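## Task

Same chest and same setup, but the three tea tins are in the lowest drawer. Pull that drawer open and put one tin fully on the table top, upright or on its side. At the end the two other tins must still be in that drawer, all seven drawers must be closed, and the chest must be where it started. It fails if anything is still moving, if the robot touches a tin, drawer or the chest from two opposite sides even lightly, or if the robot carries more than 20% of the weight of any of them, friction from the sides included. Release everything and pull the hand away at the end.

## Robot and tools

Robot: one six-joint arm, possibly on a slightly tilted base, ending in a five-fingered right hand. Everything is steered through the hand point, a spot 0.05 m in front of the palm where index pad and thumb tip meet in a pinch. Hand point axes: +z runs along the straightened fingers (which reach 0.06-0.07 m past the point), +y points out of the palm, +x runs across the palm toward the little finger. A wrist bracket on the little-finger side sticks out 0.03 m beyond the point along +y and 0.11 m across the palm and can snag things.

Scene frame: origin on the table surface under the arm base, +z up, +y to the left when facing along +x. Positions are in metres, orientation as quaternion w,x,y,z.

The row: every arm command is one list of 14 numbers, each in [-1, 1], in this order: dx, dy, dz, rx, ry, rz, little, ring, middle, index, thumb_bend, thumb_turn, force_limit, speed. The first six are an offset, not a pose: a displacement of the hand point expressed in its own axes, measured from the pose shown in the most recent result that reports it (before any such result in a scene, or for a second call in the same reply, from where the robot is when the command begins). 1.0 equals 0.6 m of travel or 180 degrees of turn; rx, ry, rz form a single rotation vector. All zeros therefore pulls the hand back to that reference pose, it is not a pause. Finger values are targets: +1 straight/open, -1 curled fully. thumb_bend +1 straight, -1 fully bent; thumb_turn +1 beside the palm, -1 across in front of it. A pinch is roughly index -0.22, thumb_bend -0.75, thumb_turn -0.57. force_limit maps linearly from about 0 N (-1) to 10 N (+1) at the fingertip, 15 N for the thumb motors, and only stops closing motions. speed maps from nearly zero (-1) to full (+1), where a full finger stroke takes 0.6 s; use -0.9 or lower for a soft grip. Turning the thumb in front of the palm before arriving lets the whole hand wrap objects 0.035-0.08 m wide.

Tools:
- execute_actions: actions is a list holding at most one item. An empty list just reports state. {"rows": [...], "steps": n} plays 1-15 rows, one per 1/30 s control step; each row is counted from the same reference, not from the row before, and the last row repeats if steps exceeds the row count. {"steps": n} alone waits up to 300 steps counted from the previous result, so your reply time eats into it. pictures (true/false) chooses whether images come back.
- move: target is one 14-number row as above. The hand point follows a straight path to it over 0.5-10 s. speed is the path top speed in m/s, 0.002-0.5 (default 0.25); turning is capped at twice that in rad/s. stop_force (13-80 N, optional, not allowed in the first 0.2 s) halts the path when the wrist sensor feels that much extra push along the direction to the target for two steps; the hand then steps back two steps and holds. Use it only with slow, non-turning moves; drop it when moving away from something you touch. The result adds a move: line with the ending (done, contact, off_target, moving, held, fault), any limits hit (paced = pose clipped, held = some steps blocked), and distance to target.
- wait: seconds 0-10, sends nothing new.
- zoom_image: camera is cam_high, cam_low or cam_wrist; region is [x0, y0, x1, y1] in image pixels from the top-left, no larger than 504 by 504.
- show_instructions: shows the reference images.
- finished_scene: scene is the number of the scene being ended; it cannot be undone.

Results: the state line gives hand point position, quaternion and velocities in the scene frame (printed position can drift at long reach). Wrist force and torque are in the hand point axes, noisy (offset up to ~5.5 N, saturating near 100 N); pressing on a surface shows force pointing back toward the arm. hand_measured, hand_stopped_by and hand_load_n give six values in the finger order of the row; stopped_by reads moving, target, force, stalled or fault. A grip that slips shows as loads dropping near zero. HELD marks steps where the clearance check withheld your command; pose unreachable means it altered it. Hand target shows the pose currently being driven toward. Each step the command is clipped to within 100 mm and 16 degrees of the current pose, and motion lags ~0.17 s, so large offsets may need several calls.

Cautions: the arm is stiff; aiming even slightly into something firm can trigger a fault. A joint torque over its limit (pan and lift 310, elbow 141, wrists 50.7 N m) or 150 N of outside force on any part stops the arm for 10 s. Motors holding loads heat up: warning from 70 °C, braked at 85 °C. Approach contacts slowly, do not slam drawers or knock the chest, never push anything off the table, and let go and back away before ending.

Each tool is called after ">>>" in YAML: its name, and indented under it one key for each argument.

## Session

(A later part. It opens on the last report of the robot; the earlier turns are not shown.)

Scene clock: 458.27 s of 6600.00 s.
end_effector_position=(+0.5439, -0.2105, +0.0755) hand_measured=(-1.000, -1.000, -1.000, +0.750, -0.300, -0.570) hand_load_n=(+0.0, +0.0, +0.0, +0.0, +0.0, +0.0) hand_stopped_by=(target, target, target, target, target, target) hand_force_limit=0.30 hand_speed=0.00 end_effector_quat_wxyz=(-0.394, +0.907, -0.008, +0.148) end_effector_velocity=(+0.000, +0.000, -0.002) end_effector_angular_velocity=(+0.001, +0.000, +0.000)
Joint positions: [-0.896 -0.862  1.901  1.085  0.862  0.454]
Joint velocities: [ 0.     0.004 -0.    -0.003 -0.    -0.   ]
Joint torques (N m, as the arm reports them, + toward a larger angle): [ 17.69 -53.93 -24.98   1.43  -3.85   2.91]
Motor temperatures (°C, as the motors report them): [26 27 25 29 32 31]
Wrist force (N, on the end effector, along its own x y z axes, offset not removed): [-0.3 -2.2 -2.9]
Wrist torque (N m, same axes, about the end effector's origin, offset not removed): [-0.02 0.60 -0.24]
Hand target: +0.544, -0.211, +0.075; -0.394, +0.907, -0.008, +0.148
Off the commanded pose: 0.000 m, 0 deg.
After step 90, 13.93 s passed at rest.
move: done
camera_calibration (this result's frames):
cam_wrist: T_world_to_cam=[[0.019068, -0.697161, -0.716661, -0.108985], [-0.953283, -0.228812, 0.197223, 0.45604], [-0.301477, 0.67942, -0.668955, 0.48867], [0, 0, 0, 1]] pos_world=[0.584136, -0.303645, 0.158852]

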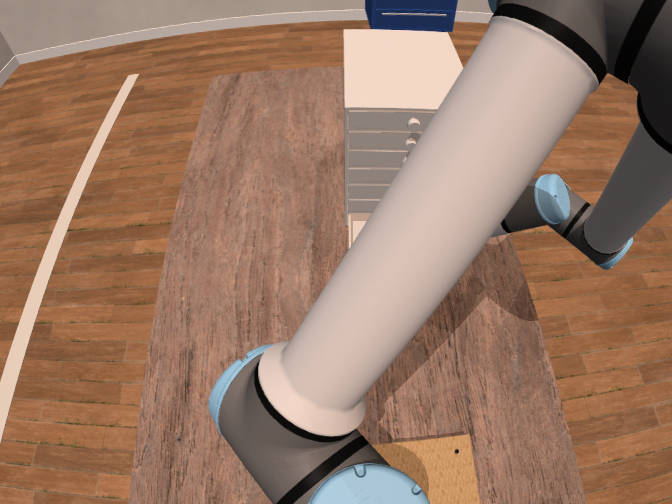

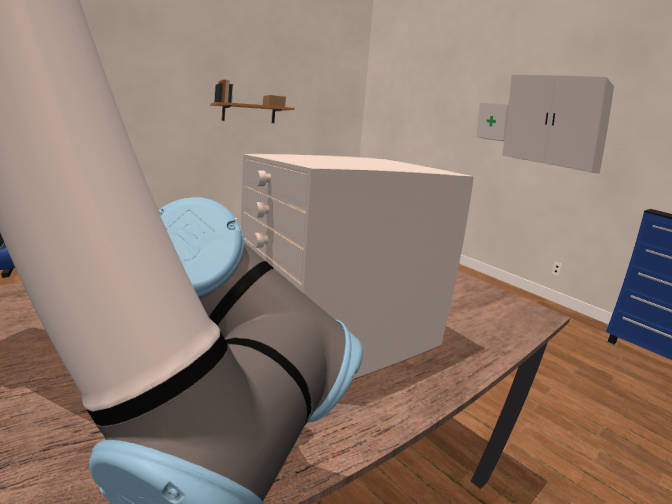

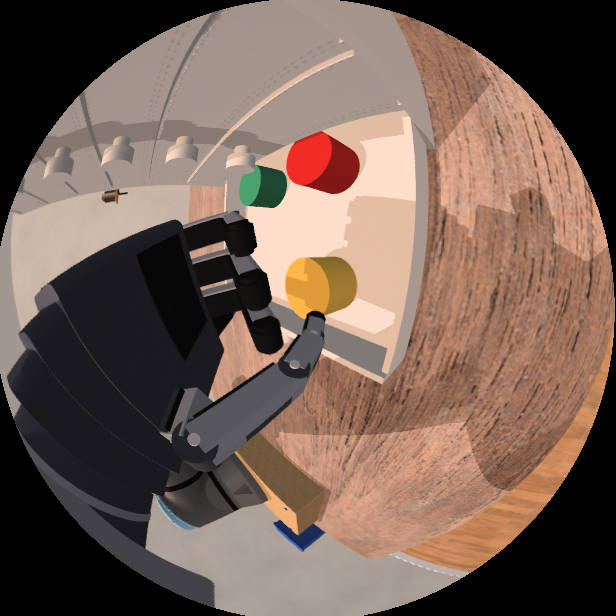

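>>> move:
  target: [-0.0017,0.0303,0.0185,0,0,0,-1,-1,-1,0.85,-0.3,-0.57,0.3,0]
  speed: 0.02
  stop_force: 13

>>> zoom_image:
  camera: "cam_wrist"
  region: [200,180,450,430]

Scene clock: 496.17 s of 6600.00 s.
end_effector_position=(+0.5478, -0.2150, +0.0553) hand_measured=(-1.000, -1.000, -1.000, +0.850, -0.300, -0.570) hand_load_n=(+0.0, +0.0, +0.0, +0.0, +0.0, +0.0) hand_stopped_by=(target, target, target, target, target, target) hand_force_limit=0.30 hand_speed=0.00 end_effector_quat_wxyz=(-0.394, +0.907, -0.008, +0.148) end_effector_velocity=(+0.000, -0.001, -0.002) end_effector_angular_velocity=(+0.000, +0.000, +0.000)
Joint positions: [-0.895 -0.826  1.886  1.064  0.862  0.455]
Joint velocities: [-0.     0.004 -0.003 -0.001  0.    -0.   ]
Joint torques (N m, as the arm reports them, + toward a larger angle): [ 17.06 -59.05 -24.16   1.66  -3.83   2.91]
Motor temperatures (°C, as the motors report them): [26 27 25 29 32 31]
Wrist force (N, on the end effector, along its own x y z axes, offset not removed): [-5.7 -2.4 -0.1]
Wrist torque (N m, same axes, about the end effector's origin, offset not removed): [-0.20 0.98 -0.46]
Hand target: +0.548, -0.215, +0.055; -0.394, +0.907, -0.008, +0.148
Off the commanded pose: 0.000 m, 0 deg.
After step 90, 33.53 s passed at rest.
move: done
camera_calibration (this result's frames):
cam_wrist: T_world_to_cam=[[0.0190686, -0.697161, -0.716661, -0.126603], [-0.953283, -0.228812, 0.197222, 0.46272], [-0.301477, 0.679419, -0.668955, 0.479386], [0, 0, 0, 1]] pos_world=[0.588041, -0.30809, 0.138698]

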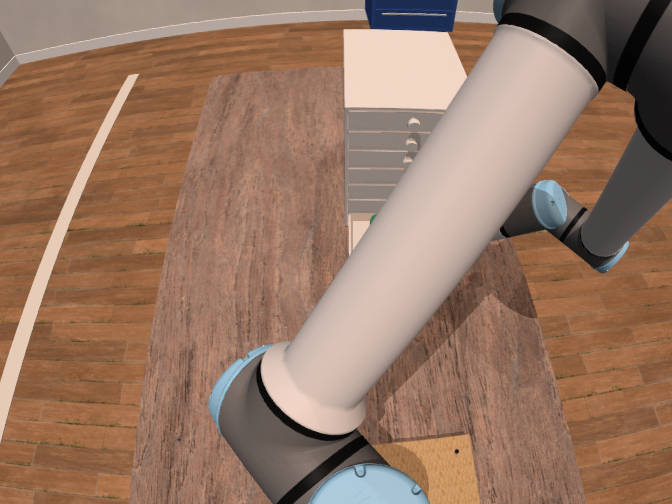

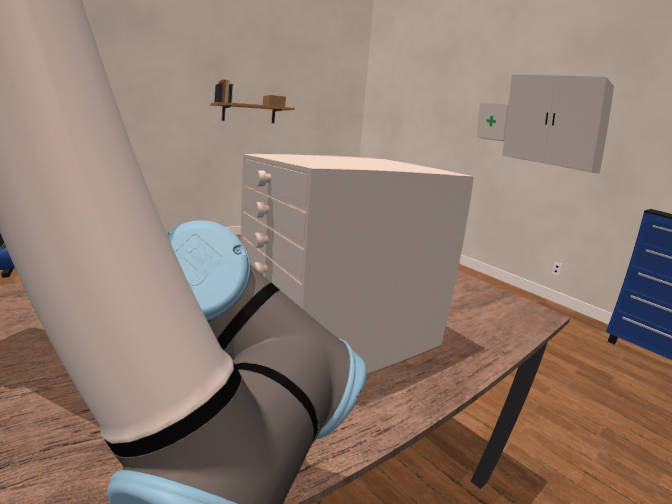

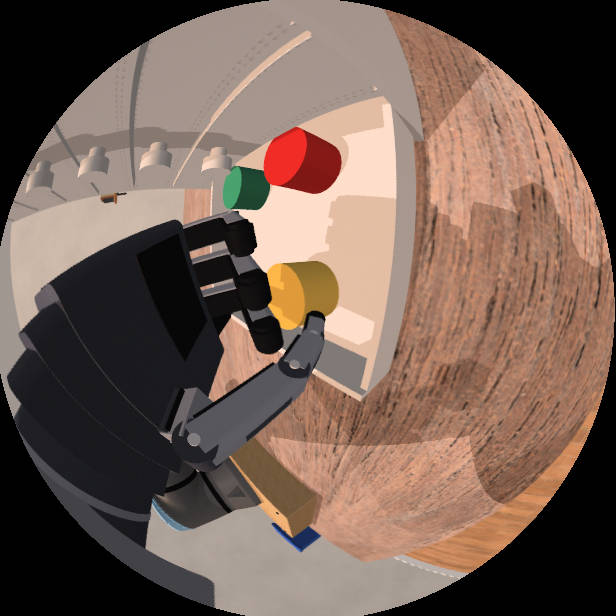

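Region (200, 180, 450, 430) of cam_wrist's 616x616 image, scaled by 2.016, with more detail than that image has.

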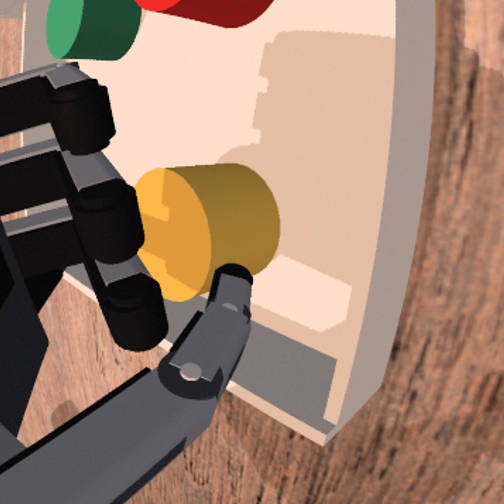

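>>> move:
  target: [-0.0057,0.0155,0.014,0,0,0,-1,-1,-1,0.85,-0.3,-0.57,0.3,0]
  speed: 0.01
  stop_force: 13

>>> zoom_image:
  camera: "cam_wrist"
  region: [200,180,450,430]

Scene clock: 505.67 s of 6600.00 s.
end_effector_position=(+0.5478, -0.2150, +0.0427) hand_measured=(-1.000, -1.000, -1.000, +0.850, -0.300, -0.570) hand_load_n=(+0.0, +0.0, +0.0, +0.0, +0.0, +0.0) hand_stopped_by=(target, target, target, target, target, target) hand_force_limit=0.30 hand_speed=0.00 end_effector_quat_wxyz=(-0.394, +0.907, -0.008, +0.148) end_effector_velocity=(-0.000, +0.000, -0.003) end_effector_angular_velocity=(+0.000, -0.001, +0.001)
Joint positions: [-0.895 -0.807  1.884  1.047  0.862  0.455]
Joint velocities: [ 0.     0.004  0.    -0.004 -0.    -0.001]
Joint torques (N m, as the arm reports them, + toward a larger angle): [ 18.36 -56.94 -23.67   1.47  -3.57   2.94]
Motor temperatures (°C, as the motors report them): [26 27 25 29 32 31]
Wrist force (N, on the end effector, along its own x y z axes, offset not removed): [5.7 -7.8 -0.6]
Wrist torque (N m, same axes, about the end effector's origin, offset not removed): [-0.96 -0.81 -0.14]
Hand target: +0.548, -0.215, +0.042; -0.394, +0.907, -0.008, +0.148
Off the commanded pose: 0.000 m, 0 deg.
After step 90, 5.00 s passed at rest.
move: done
camera_calibration (this result's frames):
cam_wrist: T_world_to_cam=[[0.0190684, -0.697159, -0.716663, -0.13566], [-0.953282, -0.228815, 0.197224, 0.465228], [-0.301479, 0.679421, -0.668952, 0.470926], [0, 0, 0, 1]] pos_world=[0.588055, -0.308083, 0.12605]

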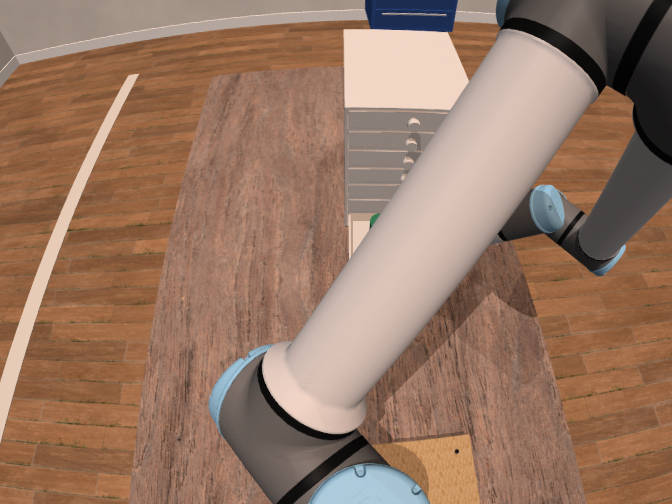

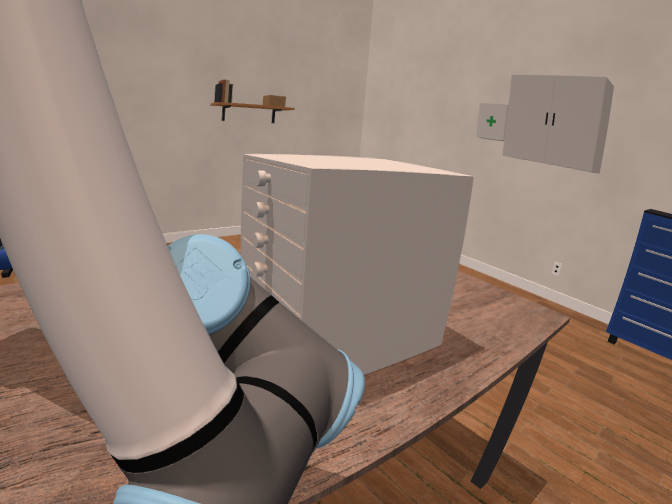

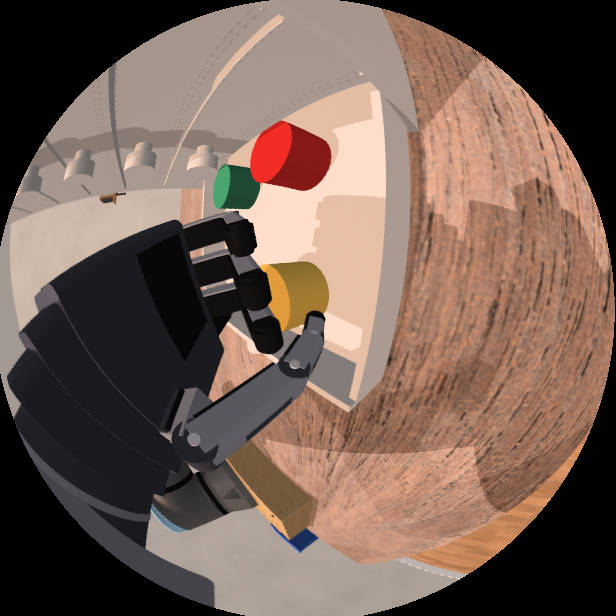

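Region (200, 180, 450, 430) of cam_wrist's 616x616 image, scaled by 2.016, with more detail than that image has.

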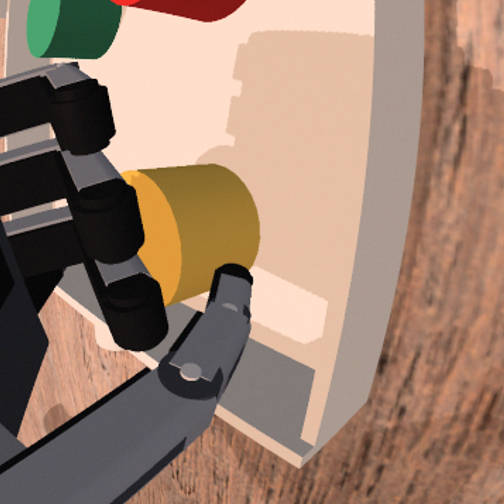

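>>> move:
  target: [-0.002,0.0054,0.0048,0,0,0,-1,-1,-1,0.85,-0.3,-0.57,0.3,0]
  speed: 0.005
  stop_force: 13

>>> move:
  target: [0,0,0,0,0,0,-1,-1,-1,-0.25,-0.7,-0.57,0.3,-0.8]
  speed: 0.01

>>> zoom_image:
  camera: "cam_wrist"
  region: [200,180,450,430]

Scene clock: 515.57 s of 6600.00 s.
end_effector_position=(+0.5478, -0.2150, +0.0384) hand_measured=(-1.000, -1.000, -1.000, +0.850, -0.300, -0.570) hand_load_n=(+0.0, +0.0, +0.0, +0.0, +0.0, +0.0) hand_stopped_by=(target, target, target, target, target, target) hand_force_limit=0.30 hand_speed=0.00 end_effector_quat_wxyz=(-0.394, +0.907, -0.008, +0.148) end_effector_velocity=(+0.000, +0.000, -0.001) end_effector_angular_velocity=(+0.001, -0.001, -0.000)
Joint positions: [-0.895 -0.801  1.883  1.041  0.862  0.455]
Joint velocities: [ 0.     0.002 -0.001 -0.001 -0.001 -0.001]
Joint torques (N m, as the arm reports them, + toward a larger angle): [  6.35 -53.97 -21.95   0.96  -2.96   0.45]
Motor temperatures (°C, as the motors report them): [26 27 25 29 32 31]
Wrist force (N, on the end effector, along its own x y z axes, offset not removed): [-1.5 -10.8 -2.7]
Wrist torque (N m, same axes, about the end effector's origin, offset not removed): [-1.15 0.44 -0.61]
Hand target: +0.548, -0.215, +0.038; -0.394, +0.907, -0.008, +0.148
Off the commanded pose: 0.000 m, 0 deg.
After step 90, 5.87 s passed at rest.
move: done
camera_calibration (this result's frames):
cam_wrist: T_world_to_cam=[[0.0190563, -0.697145, -0.716677, -0.138752], [-0.953279, -0.228818, 0.197234, 0.466069], [-0.301489, 0.679435, -0.668934, 0.468047], [0, 0, 0, 1]] pos_world=[0.588048, -0.308093, 0.121728]

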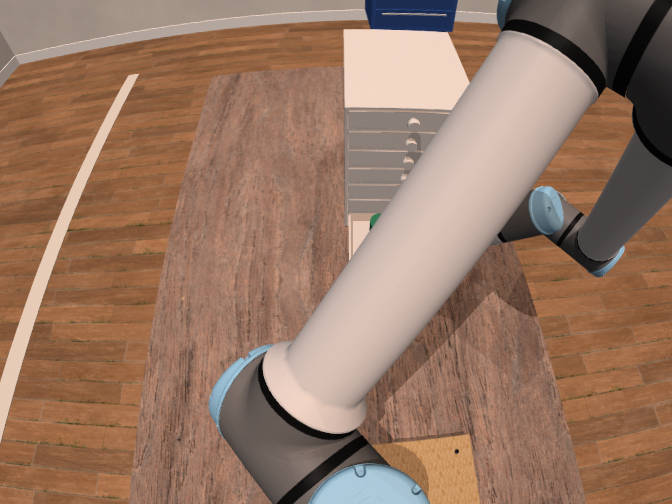

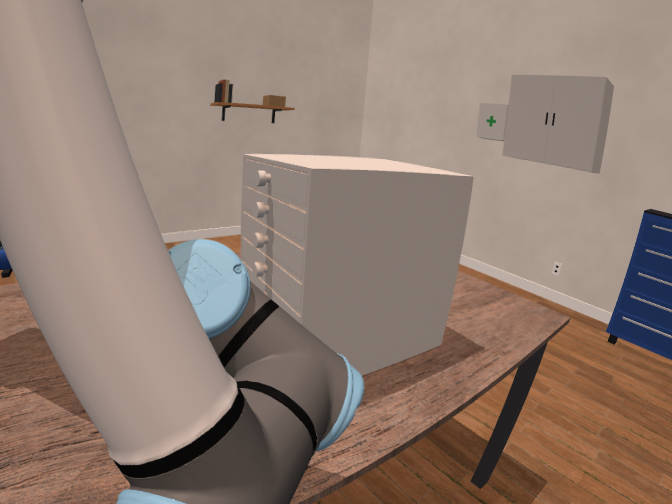

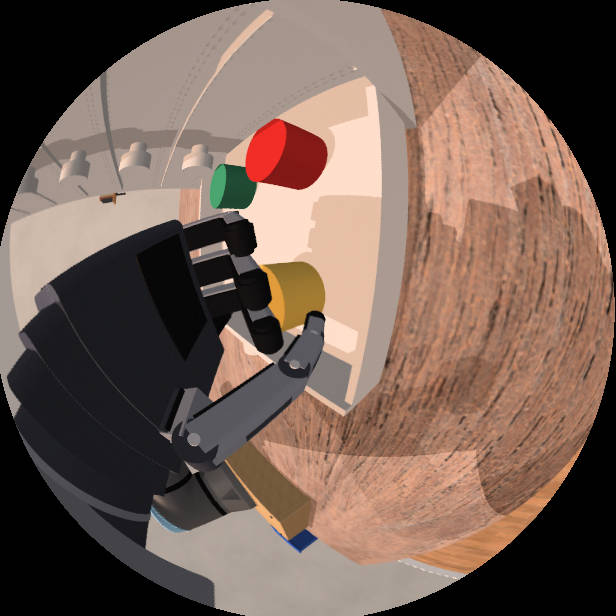

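Scene clock: 516.97 s of 6600.00 s.
end_effector_position=(+0.5478, -0.2150, +0.0383) hand_measured=(-1.000, -1.000, -1.000, +0.520, -0.514, -0.570) hand_load_n=(+0.0, +0.0, +0.0, +7.0, +10.0, -0.5) hand_stopped_by=(target, target, target, force, force, target) hand_force_limit=0.30 hand_speed=-0.80 end_effector_quat_wxyz=(-0.394, +0.907, -0.008, +0.148) end_effector_velocity=(-0.000, -0.000, -0.000) end_effector_angular_velocity=(-0.001, -0.000, +0.001)
Joint positions: [-0.895 -0.801  1.883  1.041  0.862  0.455]
Joint velocities: [ 0.     0.     0.    -0.001  0.001 -0.   ]
Joint torques (N m, as the arm reports them, + toward a larger angle): [  8.46 -77.71 -20.15   4.74  -2.95   0.51]
Motor temperatures (°C, as the motors report them): [26 27 25 29 32 31]
Wrist force (N, on the end effector, along its own x y z axes, offset not removed): [-2.8 -5.7 -4.1]
Wrist torque (N m, same axes, about the end effector's origin, offset not removed): [-0.48 0.76 -0.63]
Hand target: +0.548, -0.215, +0.038; -0.394, +0.907, -0.008, +0.148
Off the commanded pose: 0.000 m, 0 deg.
move: done
camera_calibration (this result's frames):
cam_wrist: T_world_to_cam=[[0.0190243, -0.697102, -0.716719, -0.138738], [-0.953271, -0.228829, 0.197263, 0.466061], [-0.301518, 0.679475, -0.66888, 0.468042], [0, 0, 0, 1]] pos_world=[0.588045, -0.308088, 0.121691]

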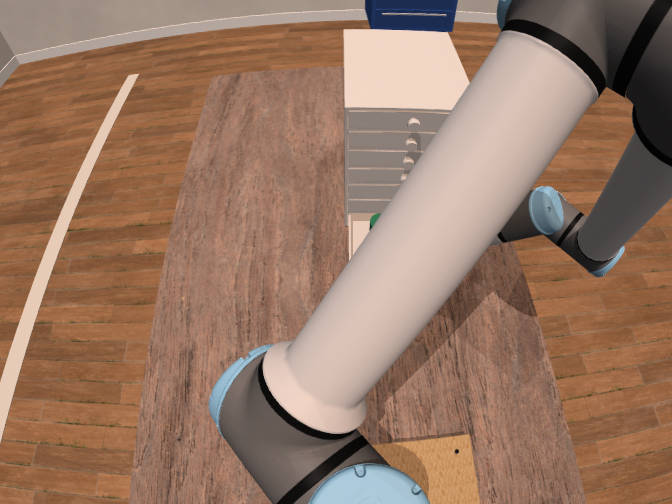

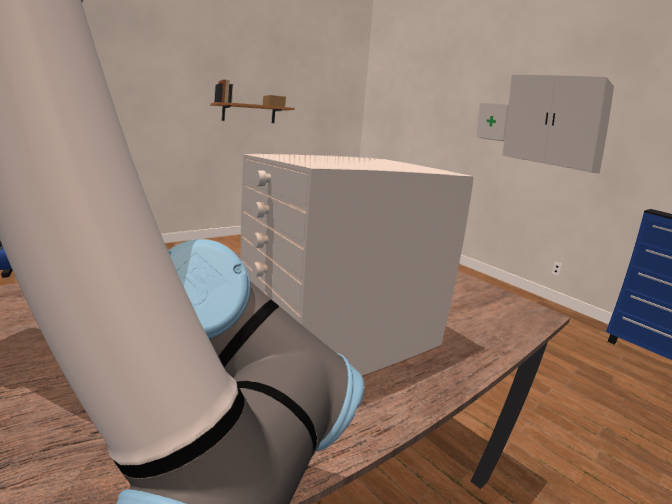

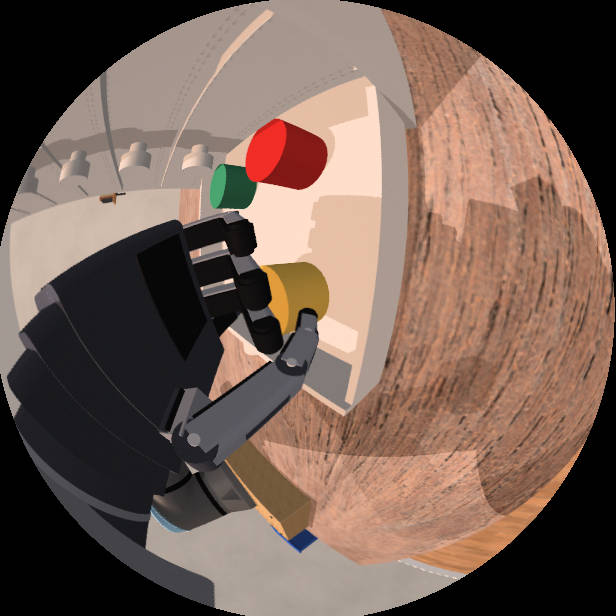

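Region (200, 180, 450, 430) of cam_wrist's 616x616 image, scaled by 2.016, with more detail than that image has.

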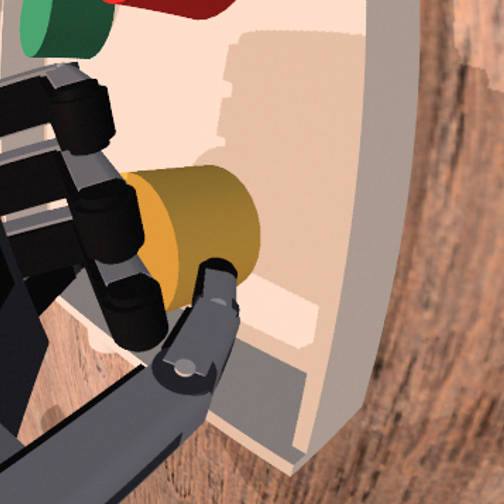

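>>> move:
  target: [0.0175,-0.0477,-0.043,0,0,0,-1,-1,-1,-0.25,-0.7,-0.57,0.3,-0.8]
  speed: 0.02

Scene clock: 523.70 s of 6600.00 s.
end_effector_position=(+0.5477, -0.2150, +0.0779) hand_measured=(-1.000, -1.000, -1.000, +0.520, -0.514, -0.570) hand_load_n=(+0.0, +0.0, +0.0, +6.5, +10.5, +0.0) hand_stopped_by=(target, target, target, force, force, target) hand_force_limit=0.30 hand_speed=-0.80 end_effector_quat_wxyz=(-0.394, +0.907, -0.008, +0.148) end_effector_velocity=(+0.000, -0.001, +0.003) end_effector_angular_velocity=(-0.001, -0.001, -0.000)
Joint positions: [-0.895 -0.86   1.889  1.095  0.862  0.454]
Joint velocities: [-0.001 -0.004 -0.001  0.004  0.    -0.001]
Joint torques (N m, as the arm reports them, + toward a larger angle): [-19.61 -91.48 -11.64   6.04   1.86  -1.89]
Motor temperatures (°C, as the motors report them): [26 27 25 29 32 31]
Wrist force (N, on the end effector, along its own x y z axes, offset not removed): [1.8 5.4 -0.6]
Wrist torque (N m, same axes, about the end effector's origin, offset not removed): [1.11 0.00 0.15]
Hand target: +0.548, -0.215, +0.078; -0.394, +0.907, -0.008, +0.148
Off the commanded pose: 0.000 m, 0 deg.
After step 90, 1.40 s passed at rest.
move: done
camera_calibration (this result's frames):
cam_wrist: T_world_to_cam=[[0.0190233, -0.697104, -0.716717, -0.110335], [-0.953271, -0.228826, 0.197262, 0.458201], [-0.301516, 0.679474, -0.668882, 0.494519], [0, 0, 0, 1]] pos_world=[0.587994, -0.308079, 0.16131]

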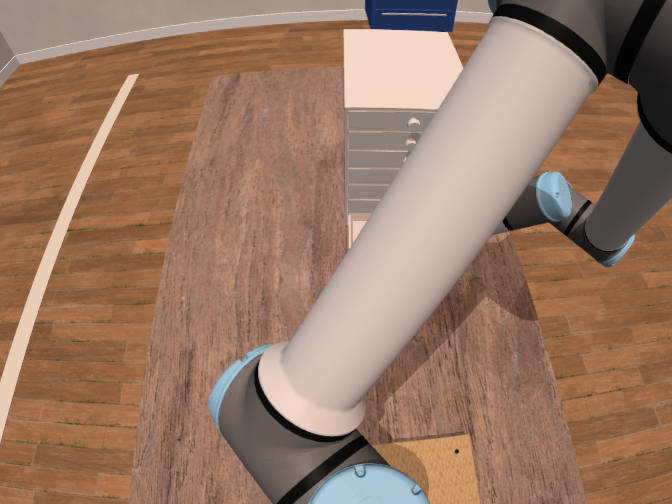

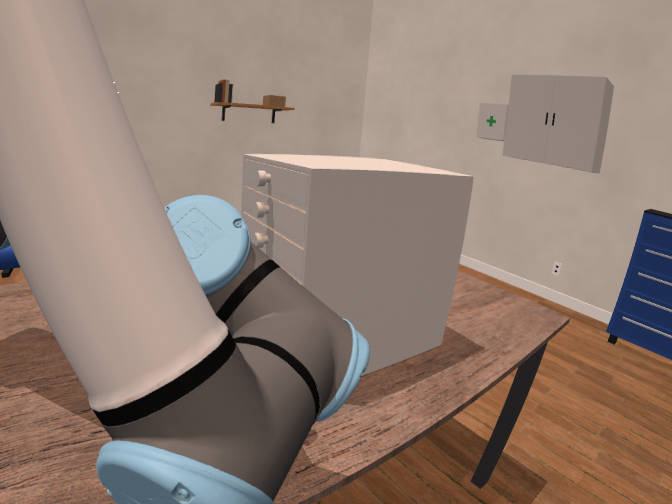

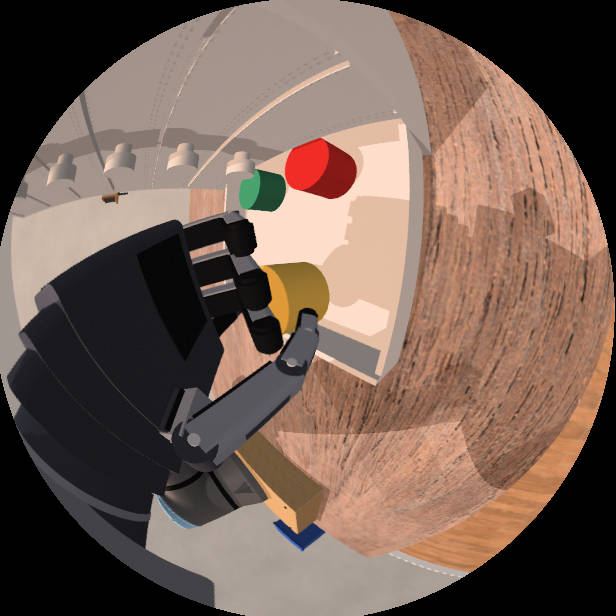

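>>> execute_actions:
  actions: []

Scene clock: 559.43 s of 6600.00 s.
end_effector_position=(+0.5477, -0.2150, +0.0783) hand_measured=(-1.000, -1.000, -1.000, +0.520, -0.514, -0.570) hand_load_n=(+0.0, +0.0, +0.0, +6.5, +10.5, +0.0) hand_stopped_by=(target, target, target, force, force, target) hand_force_limit=0.30 hand_speed=-0.80 end_effector_quat_wxyz=(-0.394, +0.907, -0.008, +0.148) end_effector_velocity=(+0.000, -0.000, -0.000) end_effector_angular_velocity=(-0.001, -0.001, -0.000)
Joint positions: [-0.895 -0.861  1.889  1.095  0.862  0.454]
Joint velocities: [ 0.     0.    -0.    -0.001 -0.001  0.   ]
Joint torques (N m, as the arm reports them, + toward a larger angle): [-20.11 -90.39 -10.93   6.08   1.75  -2.17]
Motor temperatures (°C, as the motors report them): [26 27 25 29 32 31]
Wrist force (N, on the end effector, along its own x y z axes, offset not removed): [-0.1 3.6 -3.8]
Wrist torque (N m, same axes, about the end effector's origin, offset not removed): [1.09 0.30 0.11]
Hand target: +0.548, -0.215, +0.078; -0.394, +0.907, -0.008, +0.148
Off the commanded pose: 0.000 m, 0 deg.
Steps of this call (steps 1 to 90: nothing new was sent; then 32.73 s passed at rest). Readings (end_effector_position | what the end effector reports):
1: (+0.5477, -0.2150, +0.0780) | hand_measured=(-1.000, -1.000, -1.000, +0.520, -0.514, -0.570) hand_load_n=(+0.0, +0.0, +0.0, +6.5, +10.5, +0.0) hand_stopped_by=(target, target, target, force, force, target) hand_force_limit=0.30 hand_speed=-0.80
2: (+0.5477, -0.2150, +0.0781) | hand_measured=(-1.000, -1.000, -1.000, +0.520, -0.514, -0.570) hand_load_n=(+0.0, +0.0, +0.0, +6.5, +10.5, +0.0) hand_stopped_by=(target, target, target, force, force, target) hand_force_limit=0.30 hand_speed=-0.80
4: (+0.5477, -0.2150, +0.0782) | hand_measured=(-1.000, -1.000, -1.000, +0.520, -0.514, -0.570) hand_load_n=(+0.0, +0.0, +0.0, +6.5, +10.5, +0.0) hand_stopped_by=(target, target, target, force, force, target) hand_force_limit=0.30 hand_speed=-0.80
8: (+0.5477, -0.2150, +0.0782) | hand_measured=(-1.000, -1.000, -1.000, +0.520, -0.514, -0.570) hand_load_n=(+0.0, +0.0, +0.0, +6.5, +10.5, +0.0) hand_stopped_by=(target, target, target, force, force, target) hand_force_limit=0.30 hand_speed=-0.80
90: the state above
camera_calibration (this result's frames):
cam_wrist: T_world_to_cam=[[0.0190236, -0.697102, -0.716719, -0.110108], [-0.953271, -0.228828, 0.197263, 0.458136], [-0.301518, 0.679475, -0.66888, 0.494732], [0, 0, 0, 1]] pos_world=[0.587993, -0.30808, 0.161627]

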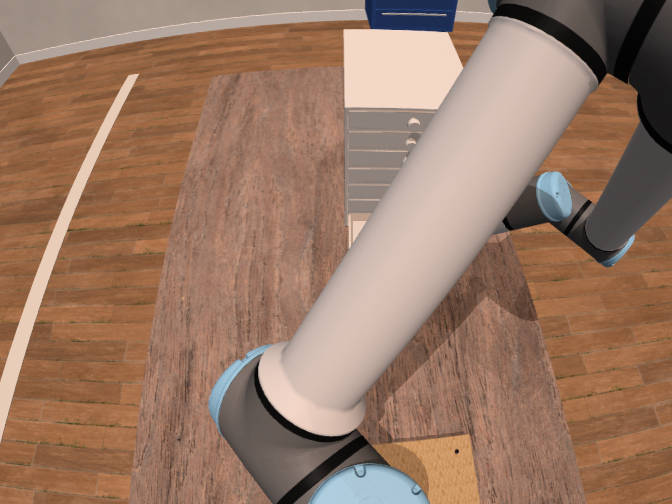

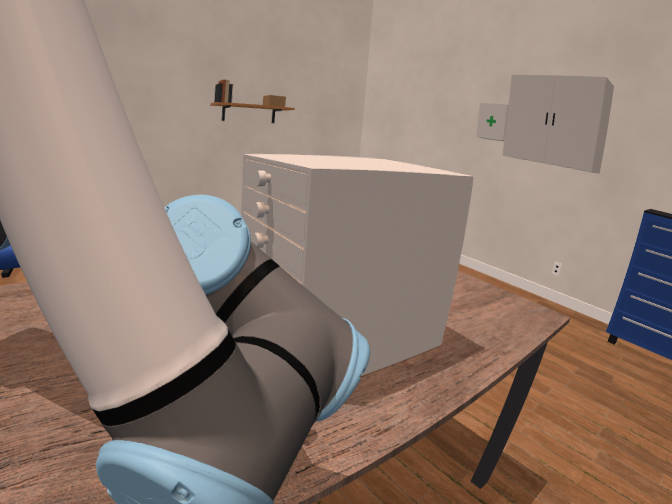

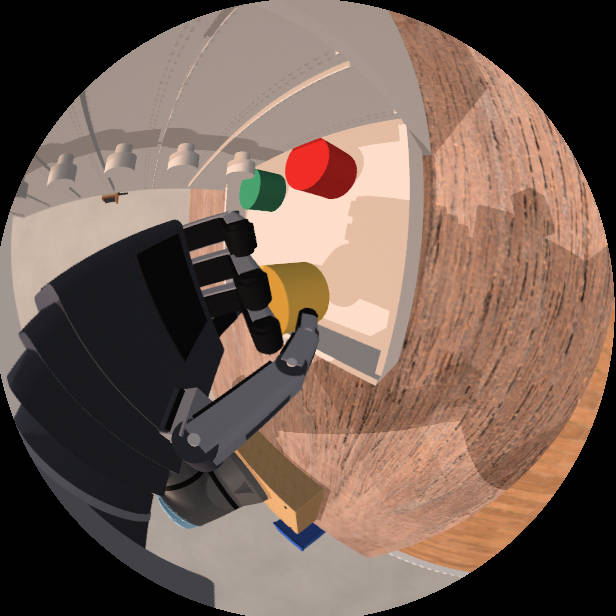

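>>> move:
  target: [-0.060,-0.0622,-0.0713,0,0,0,-1,-1,-1,-0.25,-0.7,-0.57,0.3,-0.8]
  speed: 0.08

>>> move:
  target: [-0.0695,-0.3655,0.3772,0,0,0,-1,-1,-1,-0.25,-0.7,-0.57,0.3,-0.8]
  speed: 0.15

Scene clock: 568.37 s of 6600.00 s.
end_effector_position=(+0.4979, -0.2149, +0.1229) hand_measured=(-1.000, -1.000, -1.000, +0.520, -0.514, -0.570) hand_load_n=(+0.0, +0.0, +0.0, +6.5, +10.5, +0.0) hand_stopped_by=(target, target, target, force, force, target) hand_force_limit=0.30 hand_speed=-0.80 end_effector_quat_wxyz=(-0.394, +0.907, -0.008, +0.148) end_effector_velocity=(-0.002, +0.000, +0.002) end_effector_angular_velocity=(+0.001, +0.001, +0.001)
Joint positions: [-0.967 -0.96   1.981  1.152  0.901  0.377]
Joint velocities: [-0.003 -0.004  0.004  0.003  0.003 -0.004]
Joint torques (N m, as the arm reports them, + toward a larger angle): [-19.64 -81.44 -11.64   6.15   0.96  -2.75]
Motor temperatures (°C, as the motors report them): [26 27 25 29 32 31]
Wrist force (N, on the end effector, along its own x y z axes, offset not removed): [2.1 -0.3 -7.5]
Wrist torque (N m, same axes, about the end effector's origin, offset not removed): [0.45 0.07 -0.15]
Hand target: +0.498, -0.215, +0.123; -0.394, +0.907, -0.008, +0.148
Off the commanded pose: 0.000 m, 0 deg.
After step 90, 4.57 s passed at rest.
move: done
camera_calibration (this result's frames):
cam_wrist: T_world_to_cam=[[0.0190257, -0.697038, -0.716782, -0.0770975], [-0.953255, -0.228883, 0.197276, 0.401843], [-0.301569, 0.679522, -0.668809, 0.509513], [0, 0, 0, 1]] pos_world=[0.538179, -0.30799, 0.206231]

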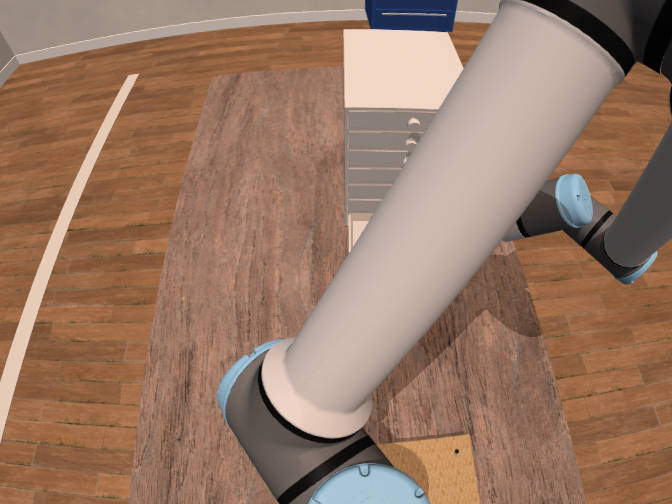

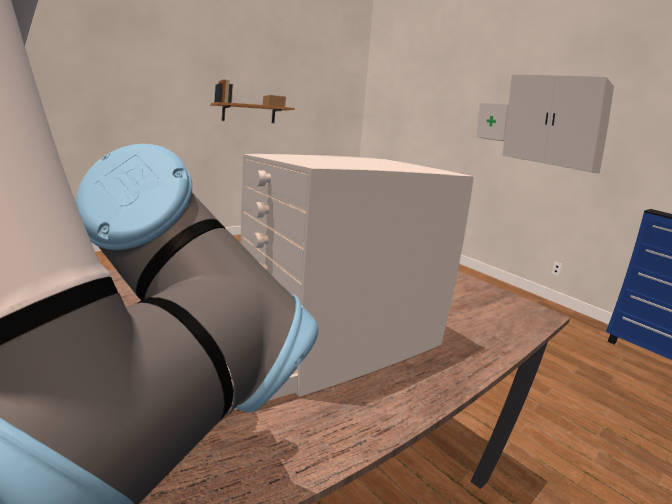

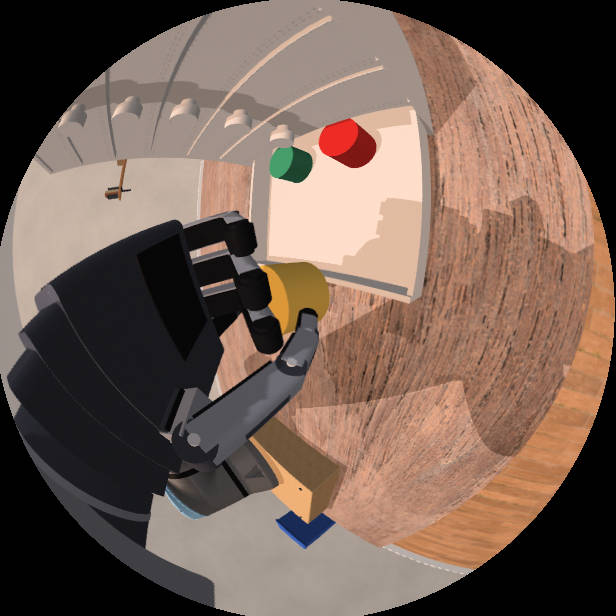

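Scene clock: 571.10 s of 6600.00 s.
end_effector_position=(+0.4982, +0.1025, +0.1229) hand_measured=(-1.000, -1.000, -1.000, +0.520, -0.514, -0.570) hand_load_n=(+0.0, +0.0, +0.0, +6.5, +10.5, +0.0) hand_stopped_by=(target, target, target, force, force, target) hand_force_limit=0.30 hand_speed=-0.80 end_effector_quat_wxyz=(-0.394, +0.907, -0.008, +0.148) end_effector_velocity=(+0.001, +0.002, +0.000) end_effector_angular_velocity=(-0.002, -0.001, -0.001)
Joint positions: [-0.481 -1.151  2.204  0.676  0.713  1.006]
Joint velocities: [ 0.007 -0.002 -0.002 -0.008  0.     0.012]
Joint torques (N m, as the arm reports them, + toward a larger angle): [ 15.89 -72.24 -23.72   1.53  -2.94   3.19]
Motor temperatures (°C, as the motors report them): [26 27 25 29 32 31]
Wrist force (N, on the end effector, along its own x y z axes, offset not removed): [-0.1 -0.7 0.1]
Wrist torque (N m, same axes, about the end effector's origin, offset not removed): [-0.23 0.08 -0.24]
Hand target: +0.498, +0.103, +0.123; -0.393, +0.907, -0.008, +0.148
Off the commanded pose: 0.001 m, 0 deg.
move: done
camera_calibration (this result's frames):
cam_wrist: T_world_to_cam=[[0.0190353, -0.697238, -0.716587, 0.144103], [-0.953389, -0.228532, 0.197036, 0.474829], [-0.301144, 0.679435, -0.669089, 0.293752], [0, 0, 0, 1]] pos_world=[0.538415, 0.00940268, 0.20625]

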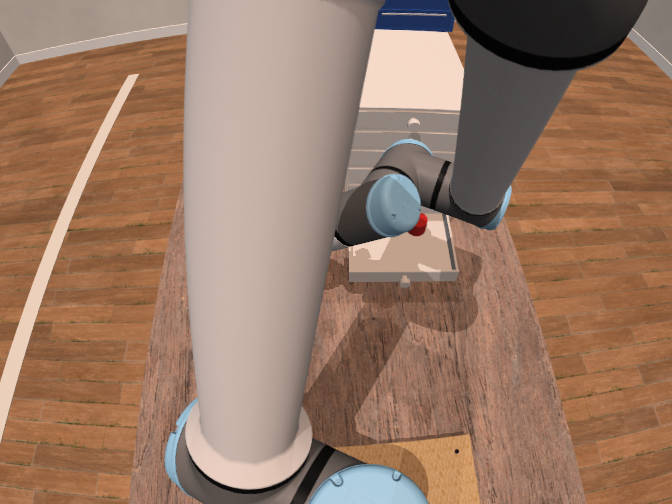

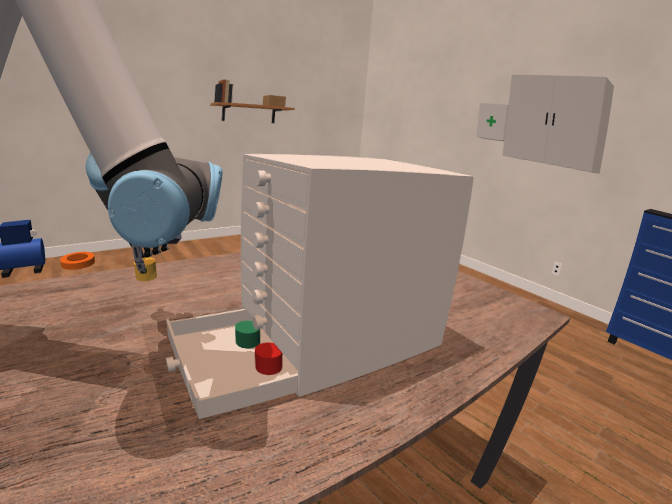

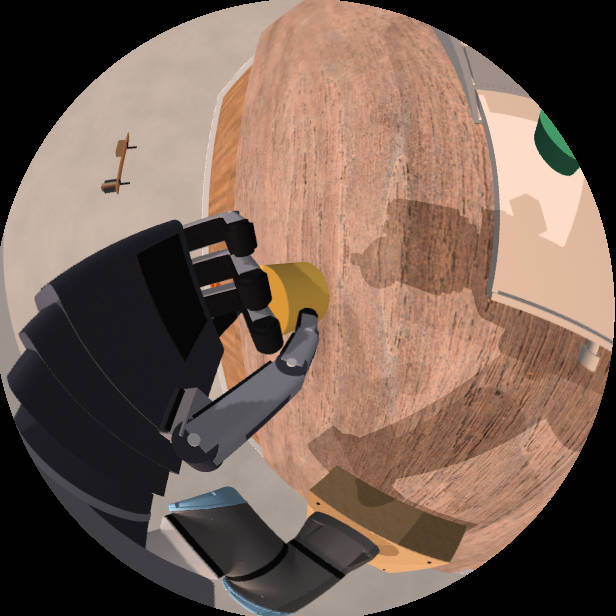

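>>> move:
  target: [-0.0393,0.1073,0.0968,0,0,0,-1,-1,-1,-0.25,-0.7,-0.57,0.3,-0.8]
  speed: 0.08

Scene clock: 580.93 s of 6600.00 s.
end_effector_position=(+0.4984, +0.1025, +0.0334) hand_measured=(-1.000, -1.000, -1.000, +0.520, -0.514, -0.570) hand_load_n=(+0.0, +0.0, +0.0, +6.5, +10.5, +0.0) hand_stopped_by=(target, target, target, force, force, target) hand_force_limit=0.30 hand_speed=-0.80 end_effector_quat_wxyz=(-0.394, +0.907, -0.008, +0.148) end_effector_velocity=(-0.000, -0.000, -0.003) end_effector_angular_velocity=(-0.002, -0.001, +0.002)
Joint positions: [-0.481 -0.986  2.209  0.505  0.713  1.006]
Joint velocities: [ 0.     0.005  0.    -0.006  0.001 -0.001]
Joint torques (N m, as the arm reports them, + toward a larger angle): [ 17.66 -36.   -18.97   2.72  -4.51   3.11]
Motor temperatures (°C, as the motors report them): [26 27 25 29 32 31]
Wrist force (N, on the end effector, along its own x y z axes, offset not removed): [-2.0 1.5 -2.1]
Wrist torque (N m, same axes, about the end effector's origin, offset not removed): [0.32 0.59 -0.27]
Hand target: +0.498, +0.103, +0.033; -0.394, +0.907, -0.008, +0.148
Off the commanded pose: 0.000 m, 0 deg.
After step 90, 5.20 s passed at rest.
move: done
camera_calibration (this result's frames):
cam_wrist: T_world_to_cam=[[0.0189775, -0.697275, -0.716553, 0.0799936], [-0.953402, -0.228456, 0.197059, 0.492627], [-0.301105, 0.679423, -0.669119, 0.23391], [0, 0, 0, 1]] pos_world=[0.538585, 0.00939738, 0.116756]

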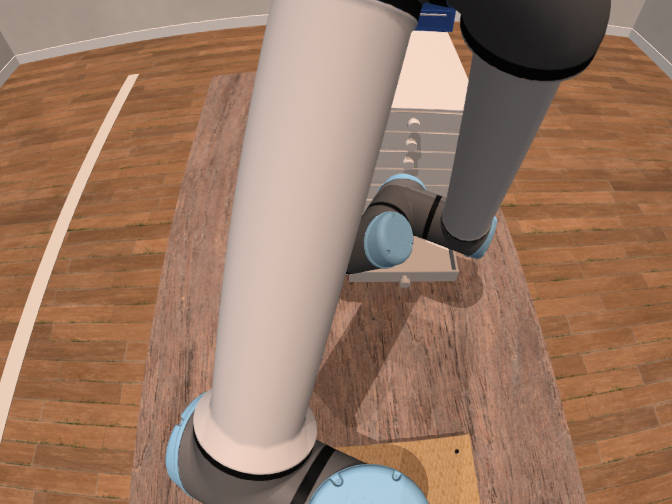

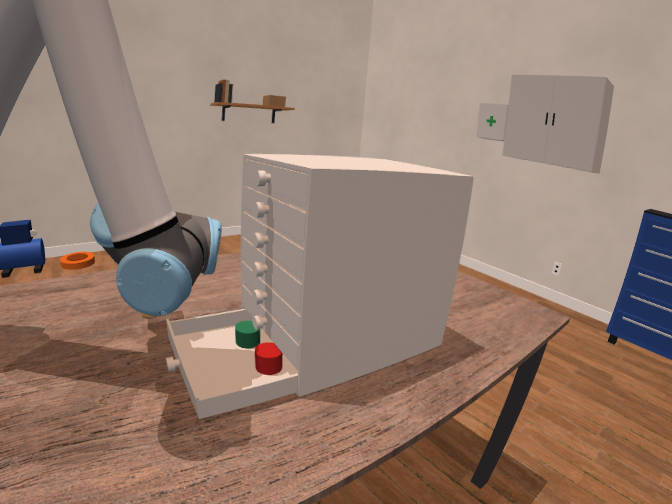

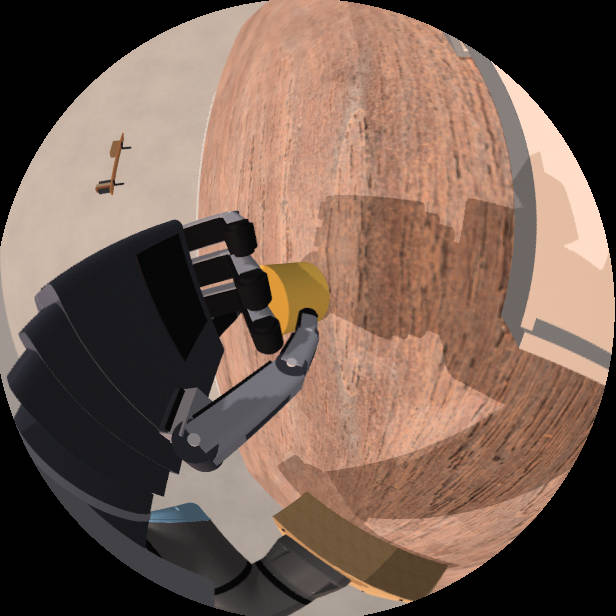

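>>> move:
  target: [-0.0039,0.0107,0.0097,0,0,0,-1,-1,-1,-0.25,-0.7,-0.57,0.3,-0.8]
  speed: 0.015

Scene clock: 586.07 s of 6600.00 s.
end_effector_position=(+0.4984, +0.1026, +0.0248) hand_measured=(-1.000, -1.000, -1.000, +0.520, -0.514, -0.570) hand_load_n=(+0.0, +0.0, +0.0, +10.5, +8.5, -0.5) hand_stopped_by=(target, target, target, force, force, target) hand_force_limit=0.30 hand_speed=-0.80 end_effector_quat_wxyz=(-0.394, +0.907, -0.008, +0.148) end_effector_velocity=(-0.000, +0.000, -0.003) end_effector_angular_velocity=(-0.000, -0.001, +0.001)
Joint positions: [-0.481 -0.97   2.208  0.49   0.713  1.007]
Joint velocities: [-0.     0.006  0.001 -0.006 -0.    -0.002]
Joint torques (N m, as the arm reports them, + toward a larger angle): [ 13.23 -31.81 -20.09  -2.73   0.36   2.6 ]
Motor temperatures (°C, as the motors report them): [26 27 25 29 32 31]
Wrist force (N, on the end effector, along its own x y z axes, offset not removed): [1.1 -19.0 -16.5]
Wrist torque (N m, same axes, about the end effector's origin, offset not removed): [0.49 0.46 -0.07]
Hand target: +0.498, +0.103, +0.024; -0.394, +0.907, -0.008, +0.148
Off the commanded pose: 0.000 m, 0 deg.
After step 90, 1.30 s passed at rest.
move: done
camera_calibration (this result's frames):
cam_wrist: T_world_to_cam=[[0.0189802, -0.697147, -0.716677, 0.0739245], [-0.953406, -0.228485, 0.197009, 0.494357], [-0.301094, 0.679544, -0.669001, 0.228142], [0, 0, 0, 1]] pos_world=[0.538612, 0.00945689, 0.108214]

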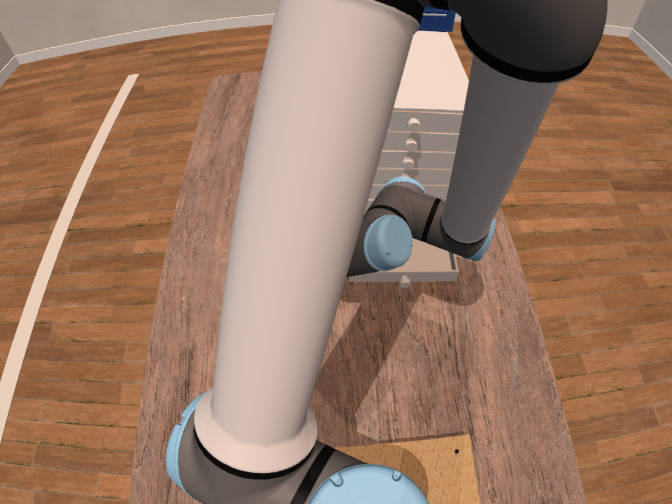

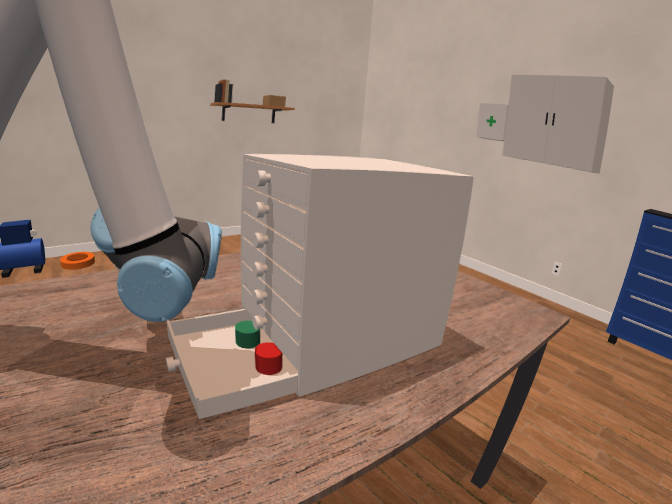

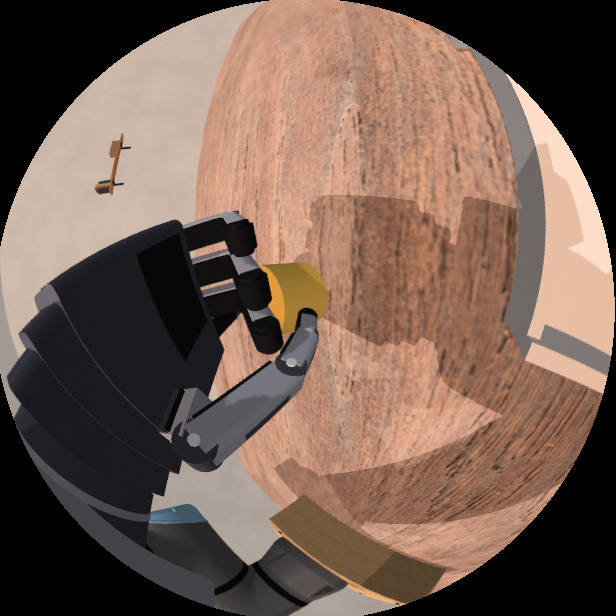

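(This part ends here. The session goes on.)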